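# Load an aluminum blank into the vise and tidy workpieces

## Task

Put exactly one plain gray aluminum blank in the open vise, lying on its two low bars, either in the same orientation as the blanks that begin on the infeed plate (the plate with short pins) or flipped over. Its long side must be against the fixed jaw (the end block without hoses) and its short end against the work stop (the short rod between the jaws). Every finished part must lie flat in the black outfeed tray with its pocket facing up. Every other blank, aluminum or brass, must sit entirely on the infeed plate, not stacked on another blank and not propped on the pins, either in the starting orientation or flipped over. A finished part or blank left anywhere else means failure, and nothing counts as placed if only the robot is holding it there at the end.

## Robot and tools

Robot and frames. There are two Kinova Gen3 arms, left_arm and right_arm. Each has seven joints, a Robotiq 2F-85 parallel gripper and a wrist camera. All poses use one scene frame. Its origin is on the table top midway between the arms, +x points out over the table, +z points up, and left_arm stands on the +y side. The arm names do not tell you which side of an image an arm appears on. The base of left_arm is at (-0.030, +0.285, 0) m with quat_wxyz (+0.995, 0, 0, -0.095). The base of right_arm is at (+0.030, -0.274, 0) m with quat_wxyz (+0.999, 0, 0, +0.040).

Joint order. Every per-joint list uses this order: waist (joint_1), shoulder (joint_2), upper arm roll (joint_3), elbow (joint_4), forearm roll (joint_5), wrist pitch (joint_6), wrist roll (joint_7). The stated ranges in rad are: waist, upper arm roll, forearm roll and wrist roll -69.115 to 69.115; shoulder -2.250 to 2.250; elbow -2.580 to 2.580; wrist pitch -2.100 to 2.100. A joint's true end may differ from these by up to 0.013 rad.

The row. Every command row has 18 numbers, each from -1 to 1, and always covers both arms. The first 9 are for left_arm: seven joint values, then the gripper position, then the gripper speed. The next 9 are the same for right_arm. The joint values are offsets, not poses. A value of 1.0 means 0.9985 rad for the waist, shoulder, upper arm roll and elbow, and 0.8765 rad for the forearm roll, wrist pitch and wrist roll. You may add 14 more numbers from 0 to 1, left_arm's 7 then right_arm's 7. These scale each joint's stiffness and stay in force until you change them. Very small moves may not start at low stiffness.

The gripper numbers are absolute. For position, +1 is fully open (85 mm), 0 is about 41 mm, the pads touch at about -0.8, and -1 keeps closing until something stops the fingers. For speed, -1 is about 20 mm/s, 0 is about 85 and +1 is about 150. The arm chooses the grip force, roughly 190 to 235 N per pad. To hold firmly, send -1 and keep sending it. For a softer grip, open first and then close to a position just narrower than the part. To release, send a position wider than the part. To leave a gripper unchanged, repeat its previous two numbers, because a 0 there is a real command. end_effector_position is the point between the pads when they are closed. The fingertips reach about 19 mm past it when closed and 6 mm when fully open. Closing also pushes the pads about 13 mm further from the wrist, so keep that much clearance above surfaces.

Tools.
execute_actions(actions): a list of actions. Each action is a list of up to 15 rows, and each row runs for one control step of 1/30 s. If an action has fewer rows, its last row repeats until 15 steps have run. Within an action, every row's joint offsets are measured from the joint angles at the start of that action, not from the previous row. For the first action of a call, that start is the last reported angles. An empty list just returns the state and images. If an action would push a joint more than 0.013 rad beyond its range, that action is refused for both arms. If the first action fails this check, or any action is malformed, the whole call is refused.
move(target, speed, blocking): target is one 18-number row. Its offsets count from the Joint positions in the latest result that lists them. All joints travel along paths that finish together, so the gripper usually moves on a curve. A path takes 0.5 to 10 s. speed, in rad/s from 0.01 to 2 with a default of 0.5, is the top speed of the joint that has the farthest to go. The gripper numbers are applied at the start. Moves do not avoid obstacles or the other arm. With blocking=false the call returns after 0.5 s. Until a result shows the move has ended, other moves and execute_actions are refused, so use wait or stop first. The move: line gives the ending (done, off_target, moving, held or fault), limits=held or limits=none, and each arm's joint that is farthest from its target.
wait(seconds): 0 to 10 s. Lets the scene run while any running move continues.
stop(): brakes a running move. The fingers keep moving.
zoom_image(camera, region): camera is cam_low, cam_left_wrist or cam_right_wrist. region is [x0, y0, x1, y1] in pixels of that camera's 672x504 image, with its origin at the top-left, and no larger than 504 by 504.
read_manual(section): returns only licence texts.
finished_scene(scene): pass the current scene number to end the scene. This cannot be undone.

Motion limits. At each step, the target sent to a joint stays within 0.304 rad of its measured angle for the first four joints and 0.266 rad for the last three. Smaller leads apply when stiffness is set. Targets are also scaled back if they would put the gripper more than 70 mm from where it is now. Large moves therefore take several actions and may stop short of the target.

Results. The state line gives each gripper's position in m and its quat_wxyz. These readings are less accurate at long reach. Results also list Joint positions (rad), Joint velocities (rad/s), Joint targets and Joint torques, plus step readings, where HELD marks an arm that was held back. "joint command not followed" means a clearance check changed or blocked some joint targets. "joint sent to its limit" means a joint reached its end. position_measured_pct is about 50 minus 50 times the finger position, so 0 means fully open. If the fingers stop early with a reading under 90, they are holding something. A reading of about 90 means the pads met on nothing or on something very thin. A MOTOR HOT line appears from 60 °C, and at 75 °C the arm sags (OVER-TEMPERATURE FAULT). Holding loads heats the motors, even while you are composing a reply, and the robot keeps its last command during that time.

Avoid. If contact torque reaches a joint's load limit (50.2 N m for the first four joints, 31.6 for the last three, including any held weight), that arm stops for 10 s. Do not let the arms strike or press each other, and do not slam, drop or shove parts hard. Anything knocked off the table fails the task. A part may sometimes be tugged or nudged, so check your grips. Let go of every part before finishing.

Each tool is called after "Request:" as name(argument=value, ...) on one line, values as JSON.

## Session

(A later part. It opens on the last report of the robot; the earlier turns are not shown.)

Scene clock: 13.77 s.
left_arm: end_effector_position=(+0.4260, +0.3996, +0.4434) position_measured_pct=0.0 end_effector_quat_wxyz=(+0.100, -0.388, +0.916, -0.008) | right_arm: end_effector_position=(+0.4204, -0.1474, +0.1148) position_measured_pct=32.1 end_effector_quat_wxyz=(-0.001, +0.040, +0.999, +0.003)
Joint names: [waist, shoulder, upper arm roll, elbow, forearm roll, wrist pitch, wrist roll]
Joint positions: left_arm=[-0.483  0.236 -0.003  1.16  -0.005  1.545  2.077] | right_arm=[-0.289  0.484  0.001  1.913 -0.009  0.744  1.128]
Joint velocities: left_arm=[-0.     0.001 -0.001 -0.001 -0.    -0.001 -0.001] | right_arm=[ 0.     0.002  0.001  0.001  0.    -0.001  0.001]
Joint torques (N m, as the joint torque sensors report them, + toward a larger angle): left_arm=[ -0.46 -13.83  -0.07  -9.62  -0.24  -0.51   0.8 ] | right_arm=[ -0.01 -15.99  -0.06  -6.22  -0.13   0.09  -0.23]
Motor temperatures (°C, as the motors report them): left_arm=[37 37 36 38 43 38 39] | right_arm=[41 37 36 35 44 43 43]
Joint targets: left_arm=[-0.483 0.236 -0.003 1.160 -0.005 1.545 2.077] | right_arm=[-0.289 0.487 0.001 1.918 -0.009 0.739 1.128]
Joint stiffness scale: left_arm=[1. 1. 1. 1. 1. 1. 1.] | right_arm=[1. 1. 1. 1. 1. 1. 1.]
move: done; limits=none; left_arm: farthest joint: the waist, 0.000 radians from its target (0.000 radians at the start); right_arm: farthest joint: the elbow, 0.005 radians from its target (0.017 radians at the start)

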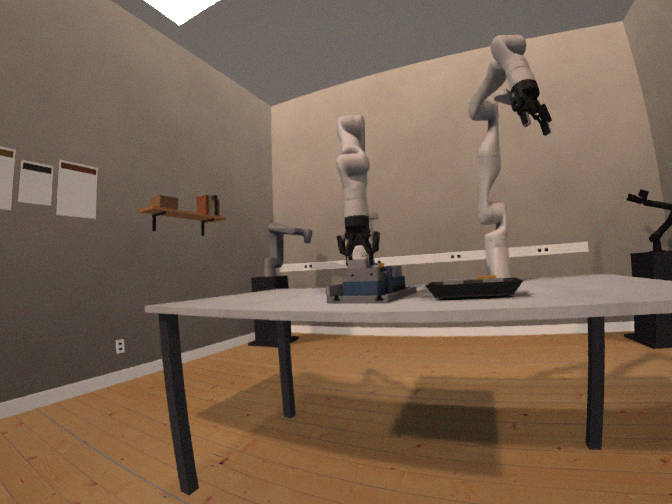

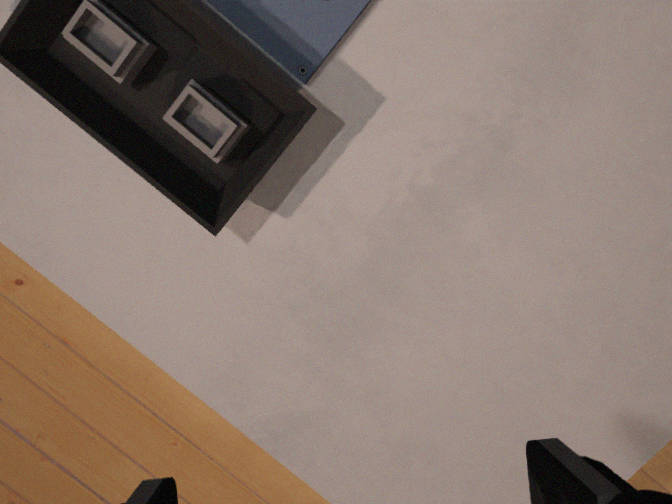

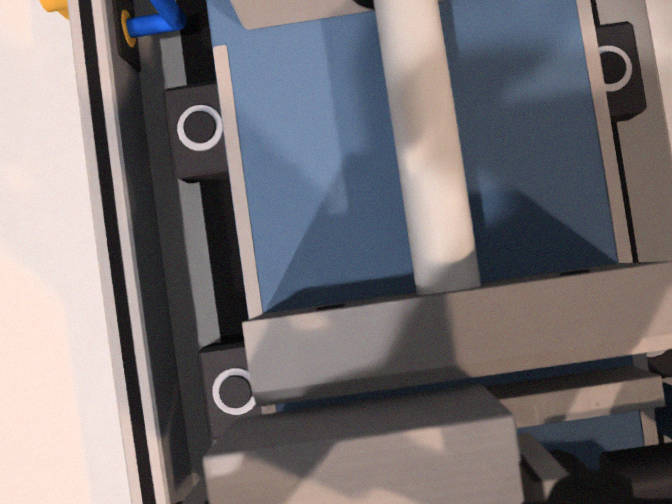

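Request:
move(target=[0,0,0,0,0,0,0,1,0,0.006,0.018,0,-0.015,0,-0.011,0,-1,-0.5], speed=0.03)

Scene clock: 14.77 s.
left_arm: end_effector_position=(+0.4260, +0.3996, +0.4434) position_measured_pct=0.0 end_effector_quat_wxyz=(+0.100, -0.388, +0.916, -0.008) | right_arm: end_effector_position=(+0.4245, -0.1476, +0.1103) position_measured_pct=32.1 end_effector_quat_wxyz=(-0.001, +0.042, +0.999, +0.003)
Joint names: [waist, shoulder, upper arm roll, elbow, forearm roll, wrist pitch, wrist roll]
Joint positions: left_arm=[-0.483  0.236 -0.003  1.16  -0.005  1.545  2.077] | right_arm=[-0.285  0.5    0.001  1.903 -0.009  0.739  1.128]
Joint velocities: left_arm=[ 0.001  0.001 -0.    -0.001  0.001 -0.001 -0.   ] | right_arm=[-0.     0.002  0.001 -0.001 -0.     0.001  0.001]
Joint torques (N m, as the joint torque sensors report them, + toward a larger angle): left_arm=[ -0.14 -13.76   0.12  -9.91  -0.36  -0.51   0.64] | right_arm=[  0.   -15.78  -0.02  -6.45   0.04  -0.23  -0.34]
Motor temperatures (°C, as the motors report them): left_arm=[37 37 36 38 43 38 39] | right_arm=[41 37 36 35 44 43 43]
Joint targets: left_arm=[-0.483 0.236 -0.003 1.160 -0.005 1.545 2.077] | right_arm=[-0.283 0.502 0.001 1.898 -0.009 0.734 1.128]
Joint stiffness scale: left_arm=[1. 1. 1. 1. 1. 1. 1.] | right_arm=[1. 1. 1. 1. 1. 1. 1.]
move: done; limits=none; left_arm: farthest joint: the waist, 0.000 radians from its target (0.000 radians at the start); right_arm: farthest joint: the elbow, 0.005 radians from its target (0.015 radians at the start)

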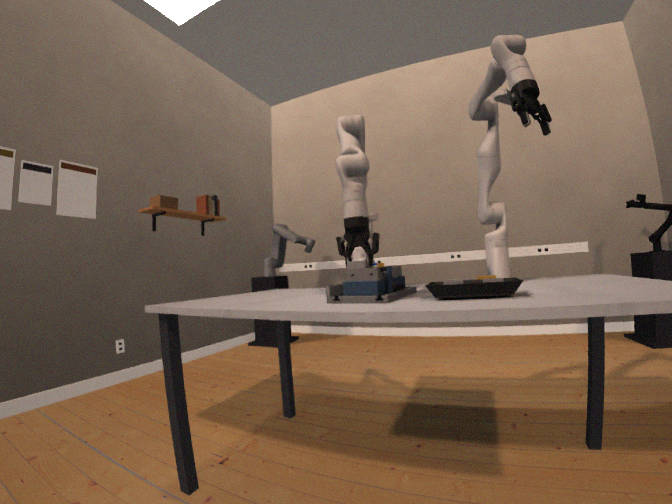

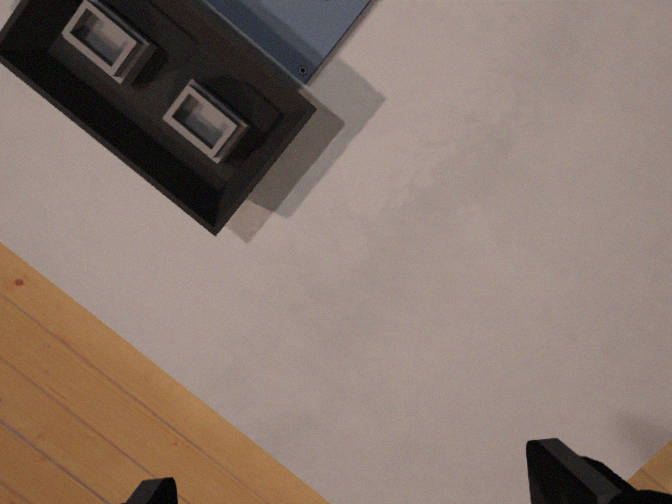

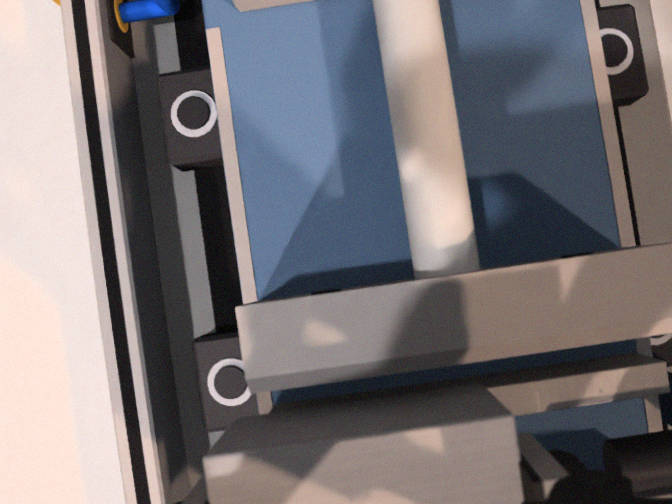

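Likely just touching the jaw. Down 4 more.

Request:
move(target=[0,0,0,0,0,0,0,1,0,0,0.01,0,0.008,0,-0.019,0,-1,-0.5], speed=0.03)

Scene clock: 15.60 s.
left_arm: end_effector_position=(+0.4260, +0.3996, +0.4434) position_measured_pct=0.0 end_effector_quat_wxyz=(+0.100, -0.388, +0.916, -0.008) | right_arm: end_effector_position=(+0.4244, -0.1477, +0.1068) position_measured_pct=32.1 end_effector_quat_wxyz=(-0.002, +0.042, +0.999, +0.002)
Joint names: [waist, shoulder, upper arm roll, elbow, forearm roll, wrist pitch, wrist roll]
Joint positions: left_arm=[-0.483  0.236 -0.003  1.16  -0.005  1.545  2.077] | right_arm=[-0.285  0.506  0.001  1.907 -0.009  0.729  1.128]
Joint velocities: left_arm=[ 0.     0.002  0.     0.     0.001 -0.     0.001] | right_arm=[-0.     0.    -0.001  0.    -0.    -0.001 -0.001]
Joint torques (N m, as the joint torque sensors report them, + toward a larger angle): left_arm=[ -0.24 -14.02   0.    -9.68  -0.23  -0.45   0.77] | right_arm=[  0.01 -14.    -0.11  -5.93  -0.01  -0.61  -0.31]
Motor temperatures (°C, as the motors report them): left_arm=[37 37 36 38 43 38 39] | right_arm=[41 37 36 35 44 43 43]
Joint targets: left_arm=[-0.483 0.236 -0.003 1.160 -0.005 1.545 2.077] | right_arm=[-0.285 0.510 0.001 1.911 -0.009 0.722 1.128]
Joint stiffness scale: left_arm=[1. 1. 1. 1. 1. 1. 1.] | right_arm=[1. 1. 1. 1. 1. 1. 1.]
move: done; limits=none; left_arm: farthest joint: the waist, 0.000 radians from its target (0.000 radians at the start); right_arm: farthest joint: the wrist pitch, 0.007 radians from its target (0.017 radians at the start)

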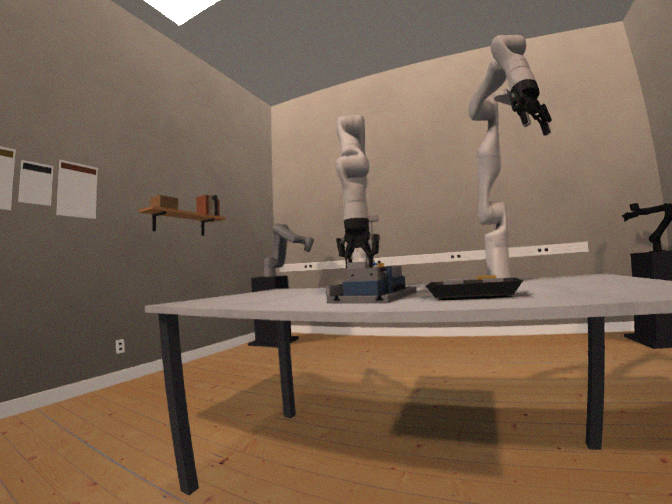

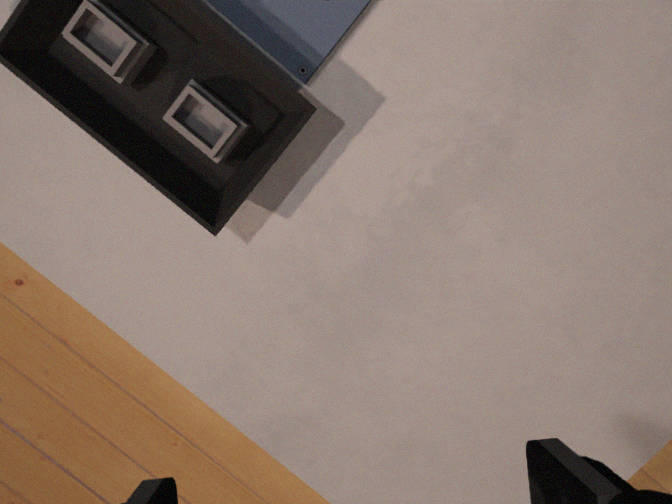

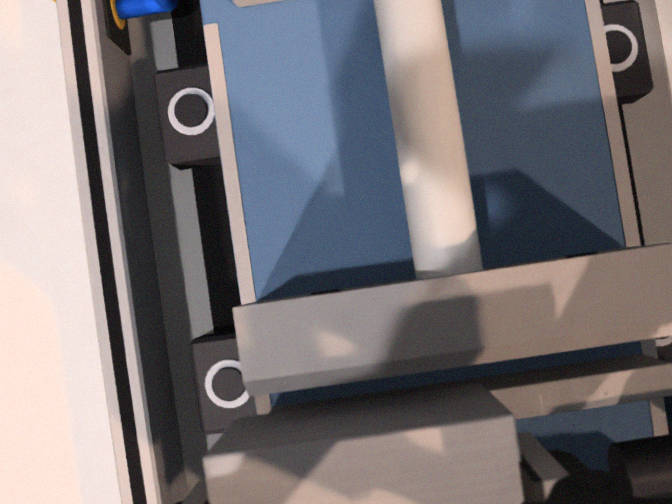

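Request:
move(target=[0,0,0,0,0,0,0,1,0,0,0,0,0,0,0,0,0.5,-0.5])

Request:
move(target=[0,0,0,0,0,0,0,1,0,0,-0.019,0,-0.015,0,0.035,0,0.5,-0.5], speed=0.08)

Request:
zoom_image(camera="cam_low", region=[310,220,430,310])

Scene clock: 16.53 s.
left_arm: end_effector_position=(+0.4260, +0.3996, +0.4434) position_measured_pct=0.0 end_effector_quat_wxyz=(+0.100, -0.388, +0.916, -0.008) | right_arm: end_effector_position=(+0.4244, -0.1477, +0.1068) position_measured_pct=25.0 end_effector_quat_wxyz=(-0.002, +0.042, +0.999, +0.002)
Joint names: [waist, shoulder, upper arm roll, elbow, forearm roll, wrist pitch, wrist roll]
Joint positions: left_arm=[-0.483  0.236 -0.003  1.16  -0.005  1.545  2.077] | right_arm=[-0.285  0.506  0.001  1.907 -0.009  0.729  1.128]
Joint velocities: left_arm=[-0.     0.002 -0.     0.001 -0.001  0.001  0.001] | right_arm=[-0.001  0.    -0.    -0.     0.     0.001 -0.   ]
Joint torques (N m, as the joint torque sensors report them, + toward a larger angle): left_arm=[ -0.37 -13.94   0.06  -9.7   -0.21  -0.47   0.67] | right_arm=[ -0.21 -15.03  -0.08  -5.32  -0.1    0.04  -0.32]
Motor temperatures (°C, as the motors report them): left_arm=[37 37 36 38 43 38 39] | right_arm=[41 38 36 35 44 43 43]
Joint targets: left_arm=[-0.483 0.236 -0.003 1.160 -0.005 1.545 2.077] | right_arm=[-0.285 0.506 0.001 1.907 -0.009 0.729 1.128]
Joint stiffness scale: left_arm=[1. 1. 1. 1. 1. 1. 1.] | right_arm=[1. 1. 1. 1. 1. 1. 1.]
move: done; limits=none; left_arm: farthest joint: the waist, 0.000 radians from its target (0.000 radians at the start); right_arm: farthest joint: the waist, 0.000 radians from its target (0.000 radians at the start)

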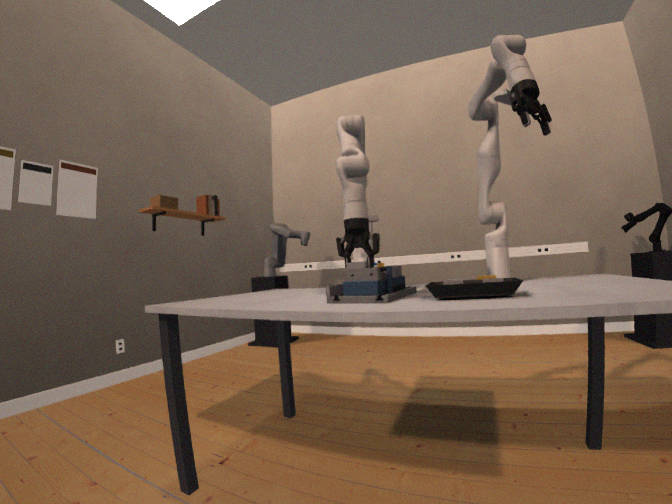

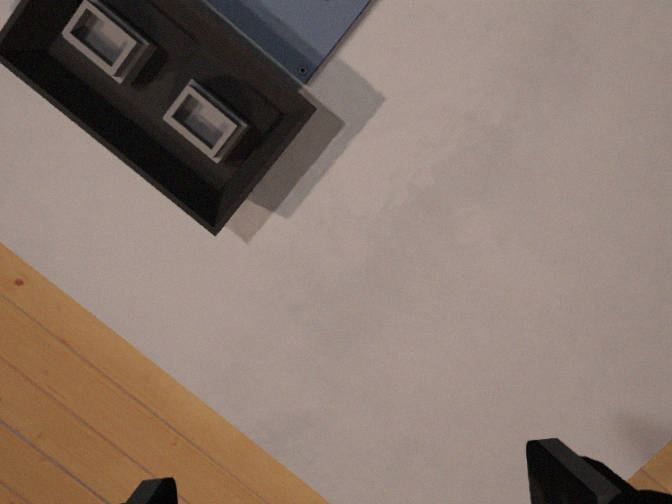

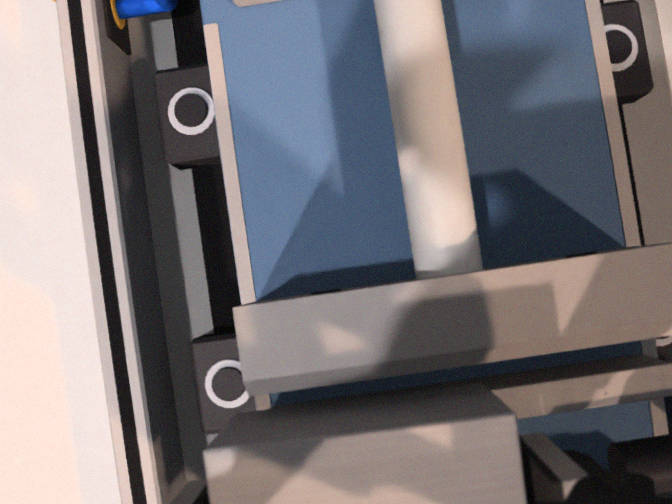

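Scene clock: 17.33 s.
left_arm: end_effector_position=(+0.4260, +0.3996, +0.4434) position_measured_pct=0.0 end_effector_quat_wxyz=(+0.100, -0.388, +0.916, -0.008) | right_arm: end_effector_position=(+0.4245, -0.1476, +0.1157) position_measured_pct=25.0 end_effector_quat_wxyz=(-0.002, +0.042, +0.999, +0.003)
Joint names: [waist, shoulder, upper arm roll, elbow, forearm roll, wrist pitch, wrist roll]
Joint positions: left_arm=[-0.483  0.236 -0.003  1.16  -0.005  1.545  2.077] | right_arm=[-0.285  0.49   0.001  1.897 -0.009  0.755  1.128]
Joint velocities: left_arm=[-0.     0.001  0.     0.001  0.     0.     0.   ] | right_arm=[ 0.    -0.003  0.    -0.     0.002  0.002  0.   ]
Joint torques (N m, as the joint torque sensors report them, + toward a larger angle): left_arm=[ -0.13 -13.66   0.16  -9.91  -0.22  -0.48   0.57] | right_arm=[ -0.16 -14.96  -0.14  -5.54  -0.06   0.02  -0.35]
Motor temperatures (°C, as the motors report them): left_arm=[37 37 36 38 43 38 39] | right_arm=[41 38 36 35 44 43 43]
Joint targets: left_arm=[-0.483 0.236 -0.003 1.160 -0.005 1.545 2.077] | right_arm=[-0.285 0.487 0.001 1.892 -0.009 0.760 1.128]
Joint stiffness scale: left_arm=[1. 1. 1. 1. 1. 1. 1.] | right_arm=[1. 1. 1. 1. 1. 1. 1.]
move: done; limits=none; left_arm: farthest joint: the waist, 0.000 radians from its target (0.000 radians at the start); right_arm: farthest joint: the elbow, 0.005 radians from its target (0.015 radians at the start)

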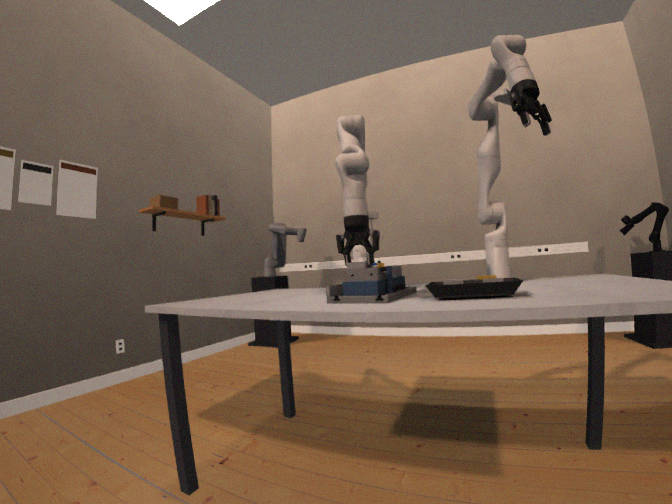

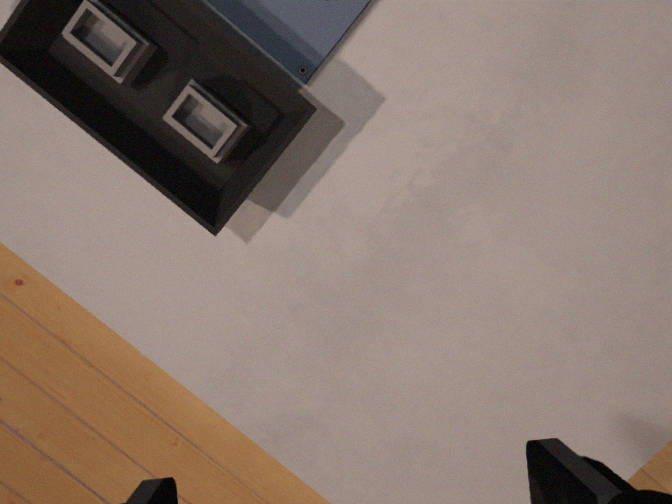

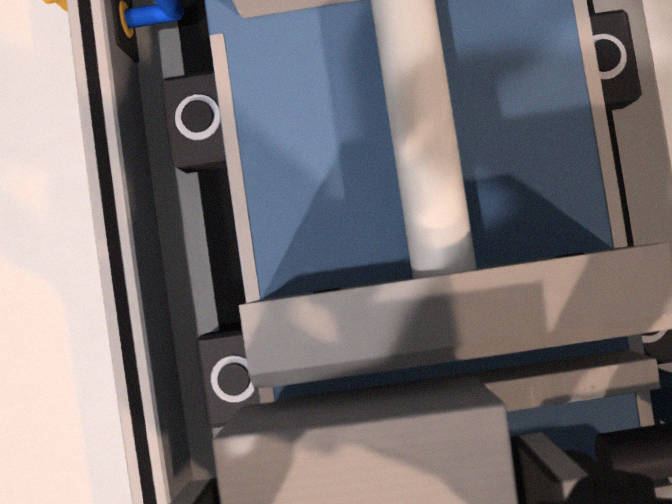

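Region (310, 220, 430, 310) of cam_low's 672x504 image, scaled by 4.200, with more detail than that image has; it fills the top 378 rows of this view, and the rest is white.

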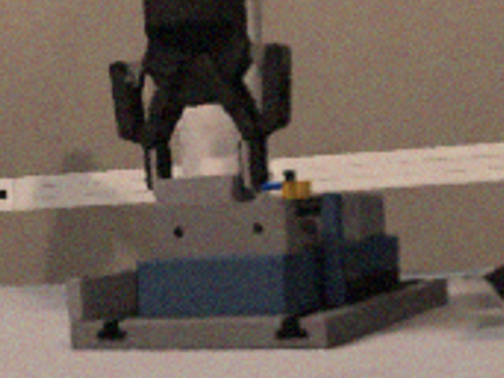

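Request:
move(target=[0,0,0,0,0,0,0,1,0,-0.047,0.021,0,-0.041,0,0.025,-0.062,0.5,-0.5], speed=0.04)

Scene clock: 19.10 s.
left_arm: end_effector_position=(+0.4260, +0.3996, +0.4434) position_measured_pct=0.0 end_effector_quat_wxyz=(+0.100, -0.388, +0.916, -0.008) | right_arm: end_effector_position=(+0.4279, -0.1260, +0.1157) position_measured_pct=25.0 end_effector_quat_wxyz=(-0.002, +0.042, +0.999, +0.002)
Joint names: [waist, shoulder, upper arm roll, elbow, forearm roll, wrist pitch, wrist roll]
Joint positions: left_arm=[-0.483  0.236 -0.003  1.16  -0.005  1.545  2.077] | right_arm=[-0.33   0.509  0.001  1.862 -0.009  0.774  1.084]
Joint velocities: left_arm=[ 0.001  0.001  0.     0.001  0.001 -0.     0.   ] | right_arm=[-0.002  0.     0.001 -0.     0.001 -0.     0.001]
Joint torques (N m, as the joint torque sensors report them, + toward a larger angle): left_arm=[ -0.13 -13.79   0.04  -9.78  -0.24  -0.42   0.7 ] | right_arm=[ -0.51 -15.18  -0.46  -5.88  -0.16  -0.17  -0.26]
Motor temperatures (°C, as the motors report them): left_arm=[37 37 36 38 43 38 39] | right_arm=[41 38 36 35 44 43 43]
Joint targets: left_arm=[-0.483 0.236 -0.003 1.160 -0.005 1.545 2.077] | right_arm=[-0.332 0.511 0.001 1.856 -0.009 0.777 1.074]
Joint stiffness scale: left_arm=[1. 1. 1. 1. 1. 1. 1.] | right_arm=[1. 1. 1. 1. 1. 1. 1.]
move: done; limits=none; left_arm: farthest joint: the waist, 0.000 radians from its target (0.000 radians at the start); right_arm: farthest joint: the wrist roll, 0.010 radians from its target (0.054 radians at the start)

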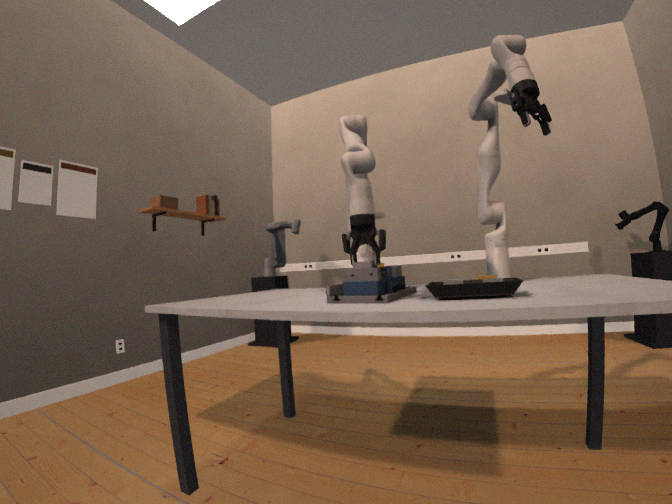

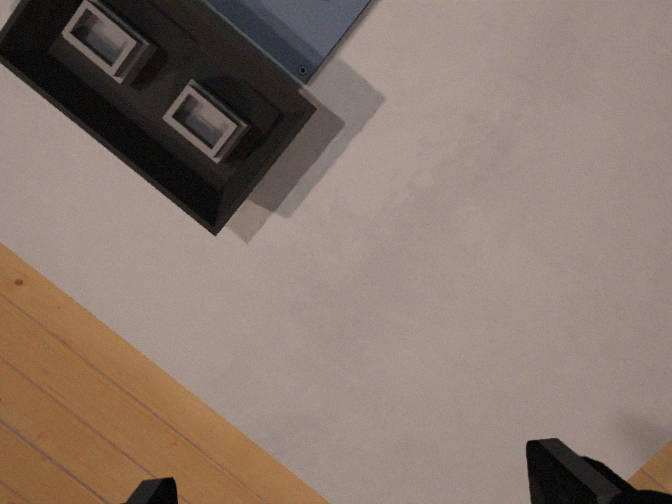

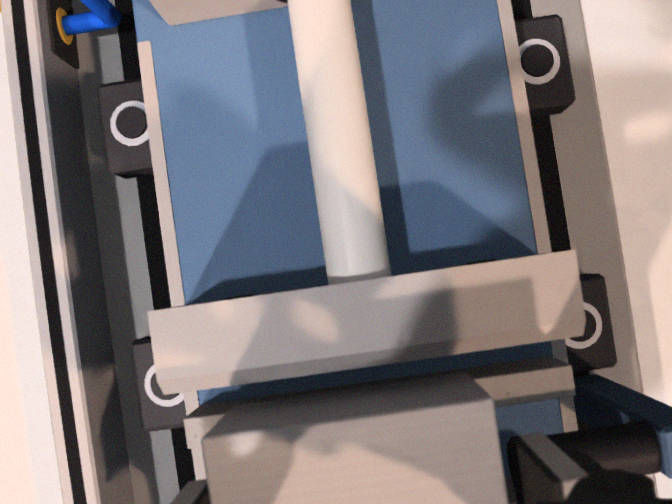

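A further ~7 mm.

Request:
move(target=[0,0,0,0,0,0,0,1,0,-0.017,0.008,0,-0.017,0,0.01,-0.025,0.5,-0.5], speed=0.03)

Scene clock: 20.13 s.
left_arm: end_effector_position=(+0.4260, +0.3996, +0.4434) position_measured_pct=0.0 end_effector_quat_wxyz=(+0.100, -0.388, +0.916, -0.008) | right_arm: end_effector_position=(+0.4286, -0.1194, +0.1158) position_measured_pct=25.0 end_effector_quat_wxyz=(-0.003, +0.041, +0.999, +0.002)
Joint names: [waist, shoulder, upper arm roll, elbow, forearm roll, wrist pitch, wrist roll]
Joint positions: left_arm=[-0.483  0.236 -0.003  1.16  -0.005  1.545  2.077] | right_arm=[-0.343  0.514  0.001  1.851 -0.009  0.78   1.072]
Joint velocities: left_arm=[-0.    -0.    -0.     0.001  0.001 -0.     0.001] | right_arm=[-0.001  0.001  0.001 -0.002 -0.001  0.002 -0.   ]
Joint torques (N m, as the joint torque sensors report them, + toward a larger angle): left_arm=[ -0.33 -13.76   0.21  -9.74  -0.3   -0.39   0.65] | right_arm=[ -1.54 -15.32  -1.75  -6.46  -0.83  -0.38  -0.2 ]
Motor temperatures (°C, as the motors report them): left_arm=[37 37 36 38 43 38 39] | right_arm=[41 38 36 35 44 43 43]
Joint targets: left_arm=[-0.483 0.236 -0.003 1.160 -0.005 1.545 2.077] | right_arm=[-0.347 0.517 0.001 1.845 -0.009 0.783 1.062]
Joint stiffness scale: left_arm=[1. 1. 1. 1. 1. 1. 1.] | right_arm=[1. 1. 1. 1. 1. 1. 1.]
move: done; limits=none; left_arm: farthest joint: the waist, 0.000 radians from its target (0.000 radians at the start); right_arm: farthest joint: the wrist roll, 0.010 radians from its target (0.022 radians at the start)

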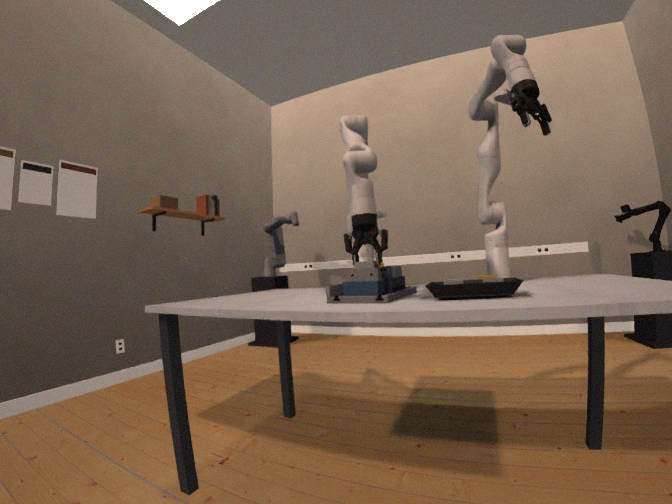

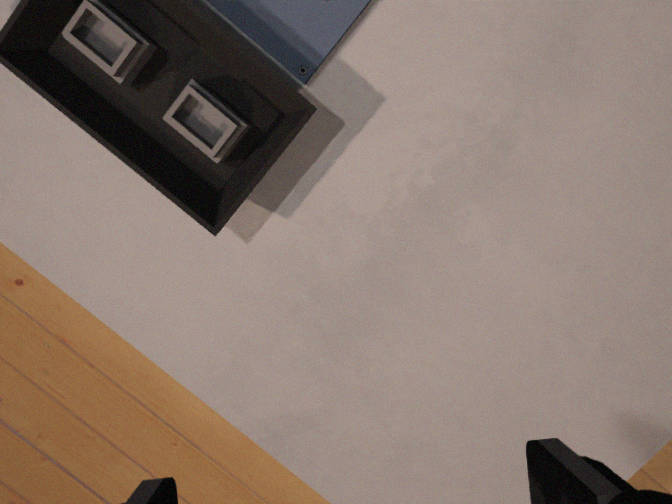

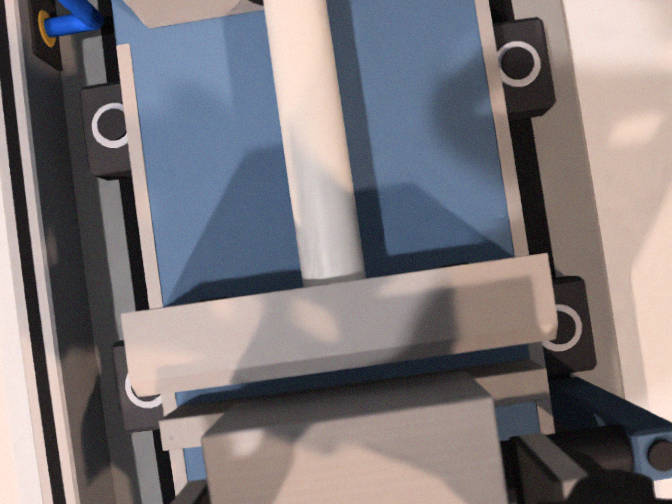

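Request:
move(target=[0,0,0,0,0,0,0,1,0,0,0,0,0,0,0,0,0.7,-0.5])

Request:
move(target=[0,0,0,0,0,0,0,1,0,0.04,0,0,-0.35,0,0.4,0.04,0.7,-0.5], speed=0.3)

Scene clock: 20.90 s.
left_arm: end_effector_position=(+0.4260, +0.3996, +0.4434) position_measured_pct=0.0 end_effector_quat_wxyz=(+0.100, -0.388, +0.916, -0.008) | right_arm: end_effector_position=(+0.4286, -0.1194, +0.1158) position_measured_pct=15.1 end_effector_quat_wxyz=(-0.003, +0.041, +0.999, +0.002)
Joint names: [waist, shoulder, upper arm roll, elbow, forearm roll, wrist pitch, wrist roll]
Joint positions: left_arm=[-0.483  0.236 -0.003  1.16  -0.005  1.545  2.077] | right_arm=[-0.343  0.514  0.001  1.85  -0.009  0.78   1.072]
Joint velocities: left_arm=[-0.    -0.002 -0.001  0.001  0.    -0.    -0.002] | right_arm=[ 0.     0.     0.001  0.    -0.001  0.     0.001]
Joint torques (N m, as the joint torque sensors report them, + toward a larger angle): left_arm=[ -0.25 -13.75   0.31  -9.64  -0.25  -0.55   0.66] | right_arm=[ -0.05 -15.38  -0.14  -5.73  -0.06   0.05  -0.44]
Motor temperatures (°C, as the motors report them): left_arm=[37 37 36 38 43 38 39] | right_arm=[41 38 36 35 44 43 43]
Joint targets: left_arm=[-0.483 0.236 -0.003 1.160 -0.005 1.545 2.077] | right_arm=[-0.343 0.514 0.001 1.851 -0.009 0.780 1.072]
Joint stiffness scale: left_arm=[1. 1. 1. 1. 1. 1. 1.] | right_arm=[1. 1. 1. 1. 1. 1. 1.]
move: done; limits=none; left_arm: farthest joint: the waist, 0.000 radians from its target (0.000 radians at the start); right_arm: farthest joint: the elbow, 0.001 radians from its target (0.001 radians at the start)

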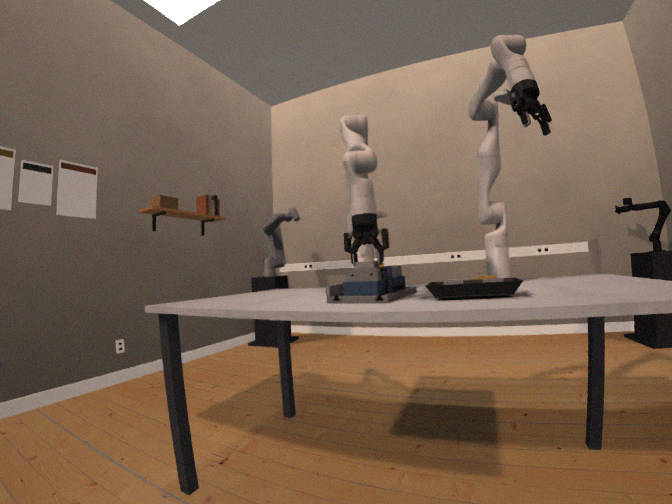

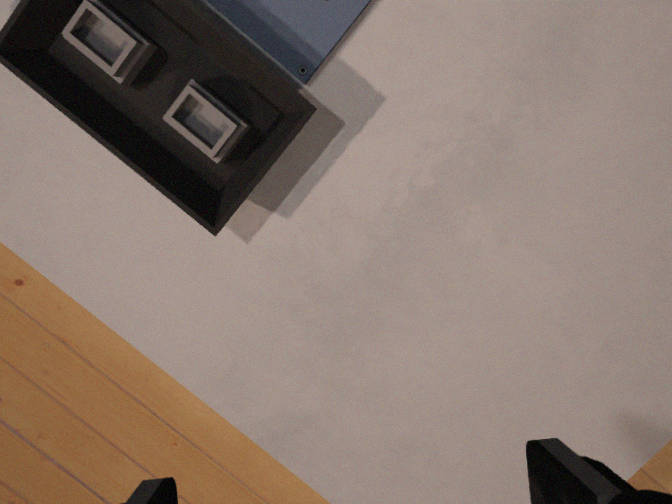

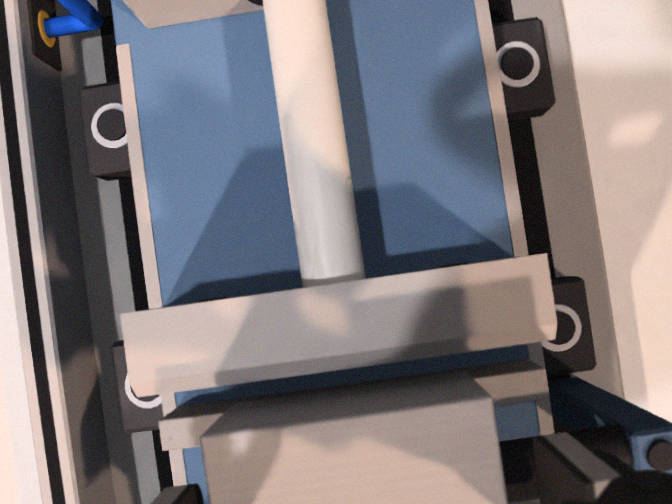

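Scene clock: 22.50 s.
left_arm: end_effector_position=(+0.4260, +0.3996, +0.4434) position_measured_pct=0.0 end_effector_quat_wxyz=(+0.100, -0.388, +0.916, -0.008) | right_arm: end_effector_position=(+0.4916, -0.1107, +0.2034) position_measured_pct=15.1 end_effector_quat_wxyz=(-0.004, +0.046, +0.999, +0.003)
Joint names: [waist, shoulder, upper arm roll, elbow, forearm roll, wrist pitch, wrist roll]
Joint positions: left_arm=[-0.483  0.236 -0.003  1.16  -0.005  1.545  2.077] | right_arm=[-0.305  0.514  0.001  1.506 -0.009  1.126  1.097]
Joint velocities: left_arm=[ 0.    -0.001  0.     0.001  0.001  0.001  0.001] | right_arm=[ 0.001  0.    -0.    -0.001 -0.     0.     0.001]
Joint torques (N m, as the joint torque sensors report them, + toward a larger angle): left_arm=[ -0.29 -13.92   0.13  -9.82  -0.22  -0.58   0.76] | right_arm=[ -0.06 -17.25  -0.11  -7.4   -0.09   0.17  -0.35]
Motor temperatures (°C, as the motors report them): left_arm=[37 37 36 38 43 38 39] | right_arm=[41 38 36 35 44 43 43]
Joint targets: left_arm=[-0.483 0.236 -0.003 1.160 -0.005 1.545 2.077] | right_arm=[-0.303 0.514 0.001 1.501 -0.009 1.131 1.107]
Joint stiffness scale: left_arm=[1. 1. 1. 1. 1. 1. 1.] | right_arm=[1. 1. 1. 1. 1. 1. 1.]
move: done; limits=none; left_arm: farthest joint: the waist, 0.000 radians from its target (0.000 radians at the start); right_arm: farthest joint: the wrist roll, 0.010 radians from its target (0.035 radians at the start)

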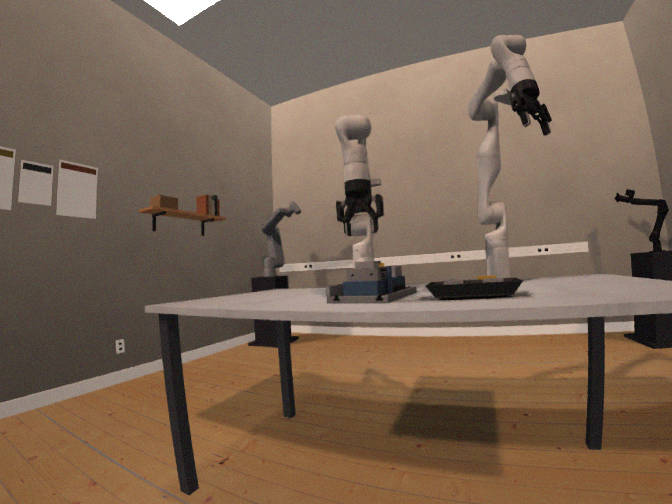

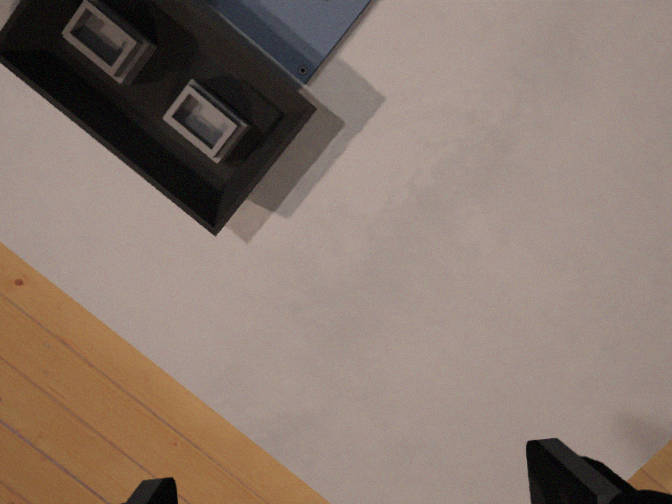

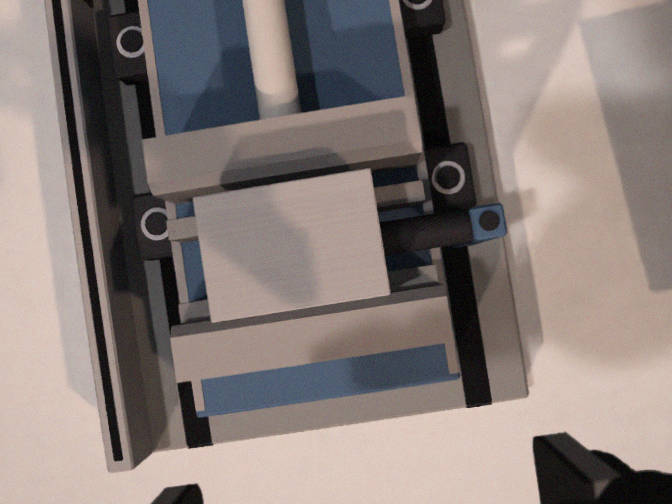

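Request:
finished_scene(scene=1)

The scene is finished: the task was done.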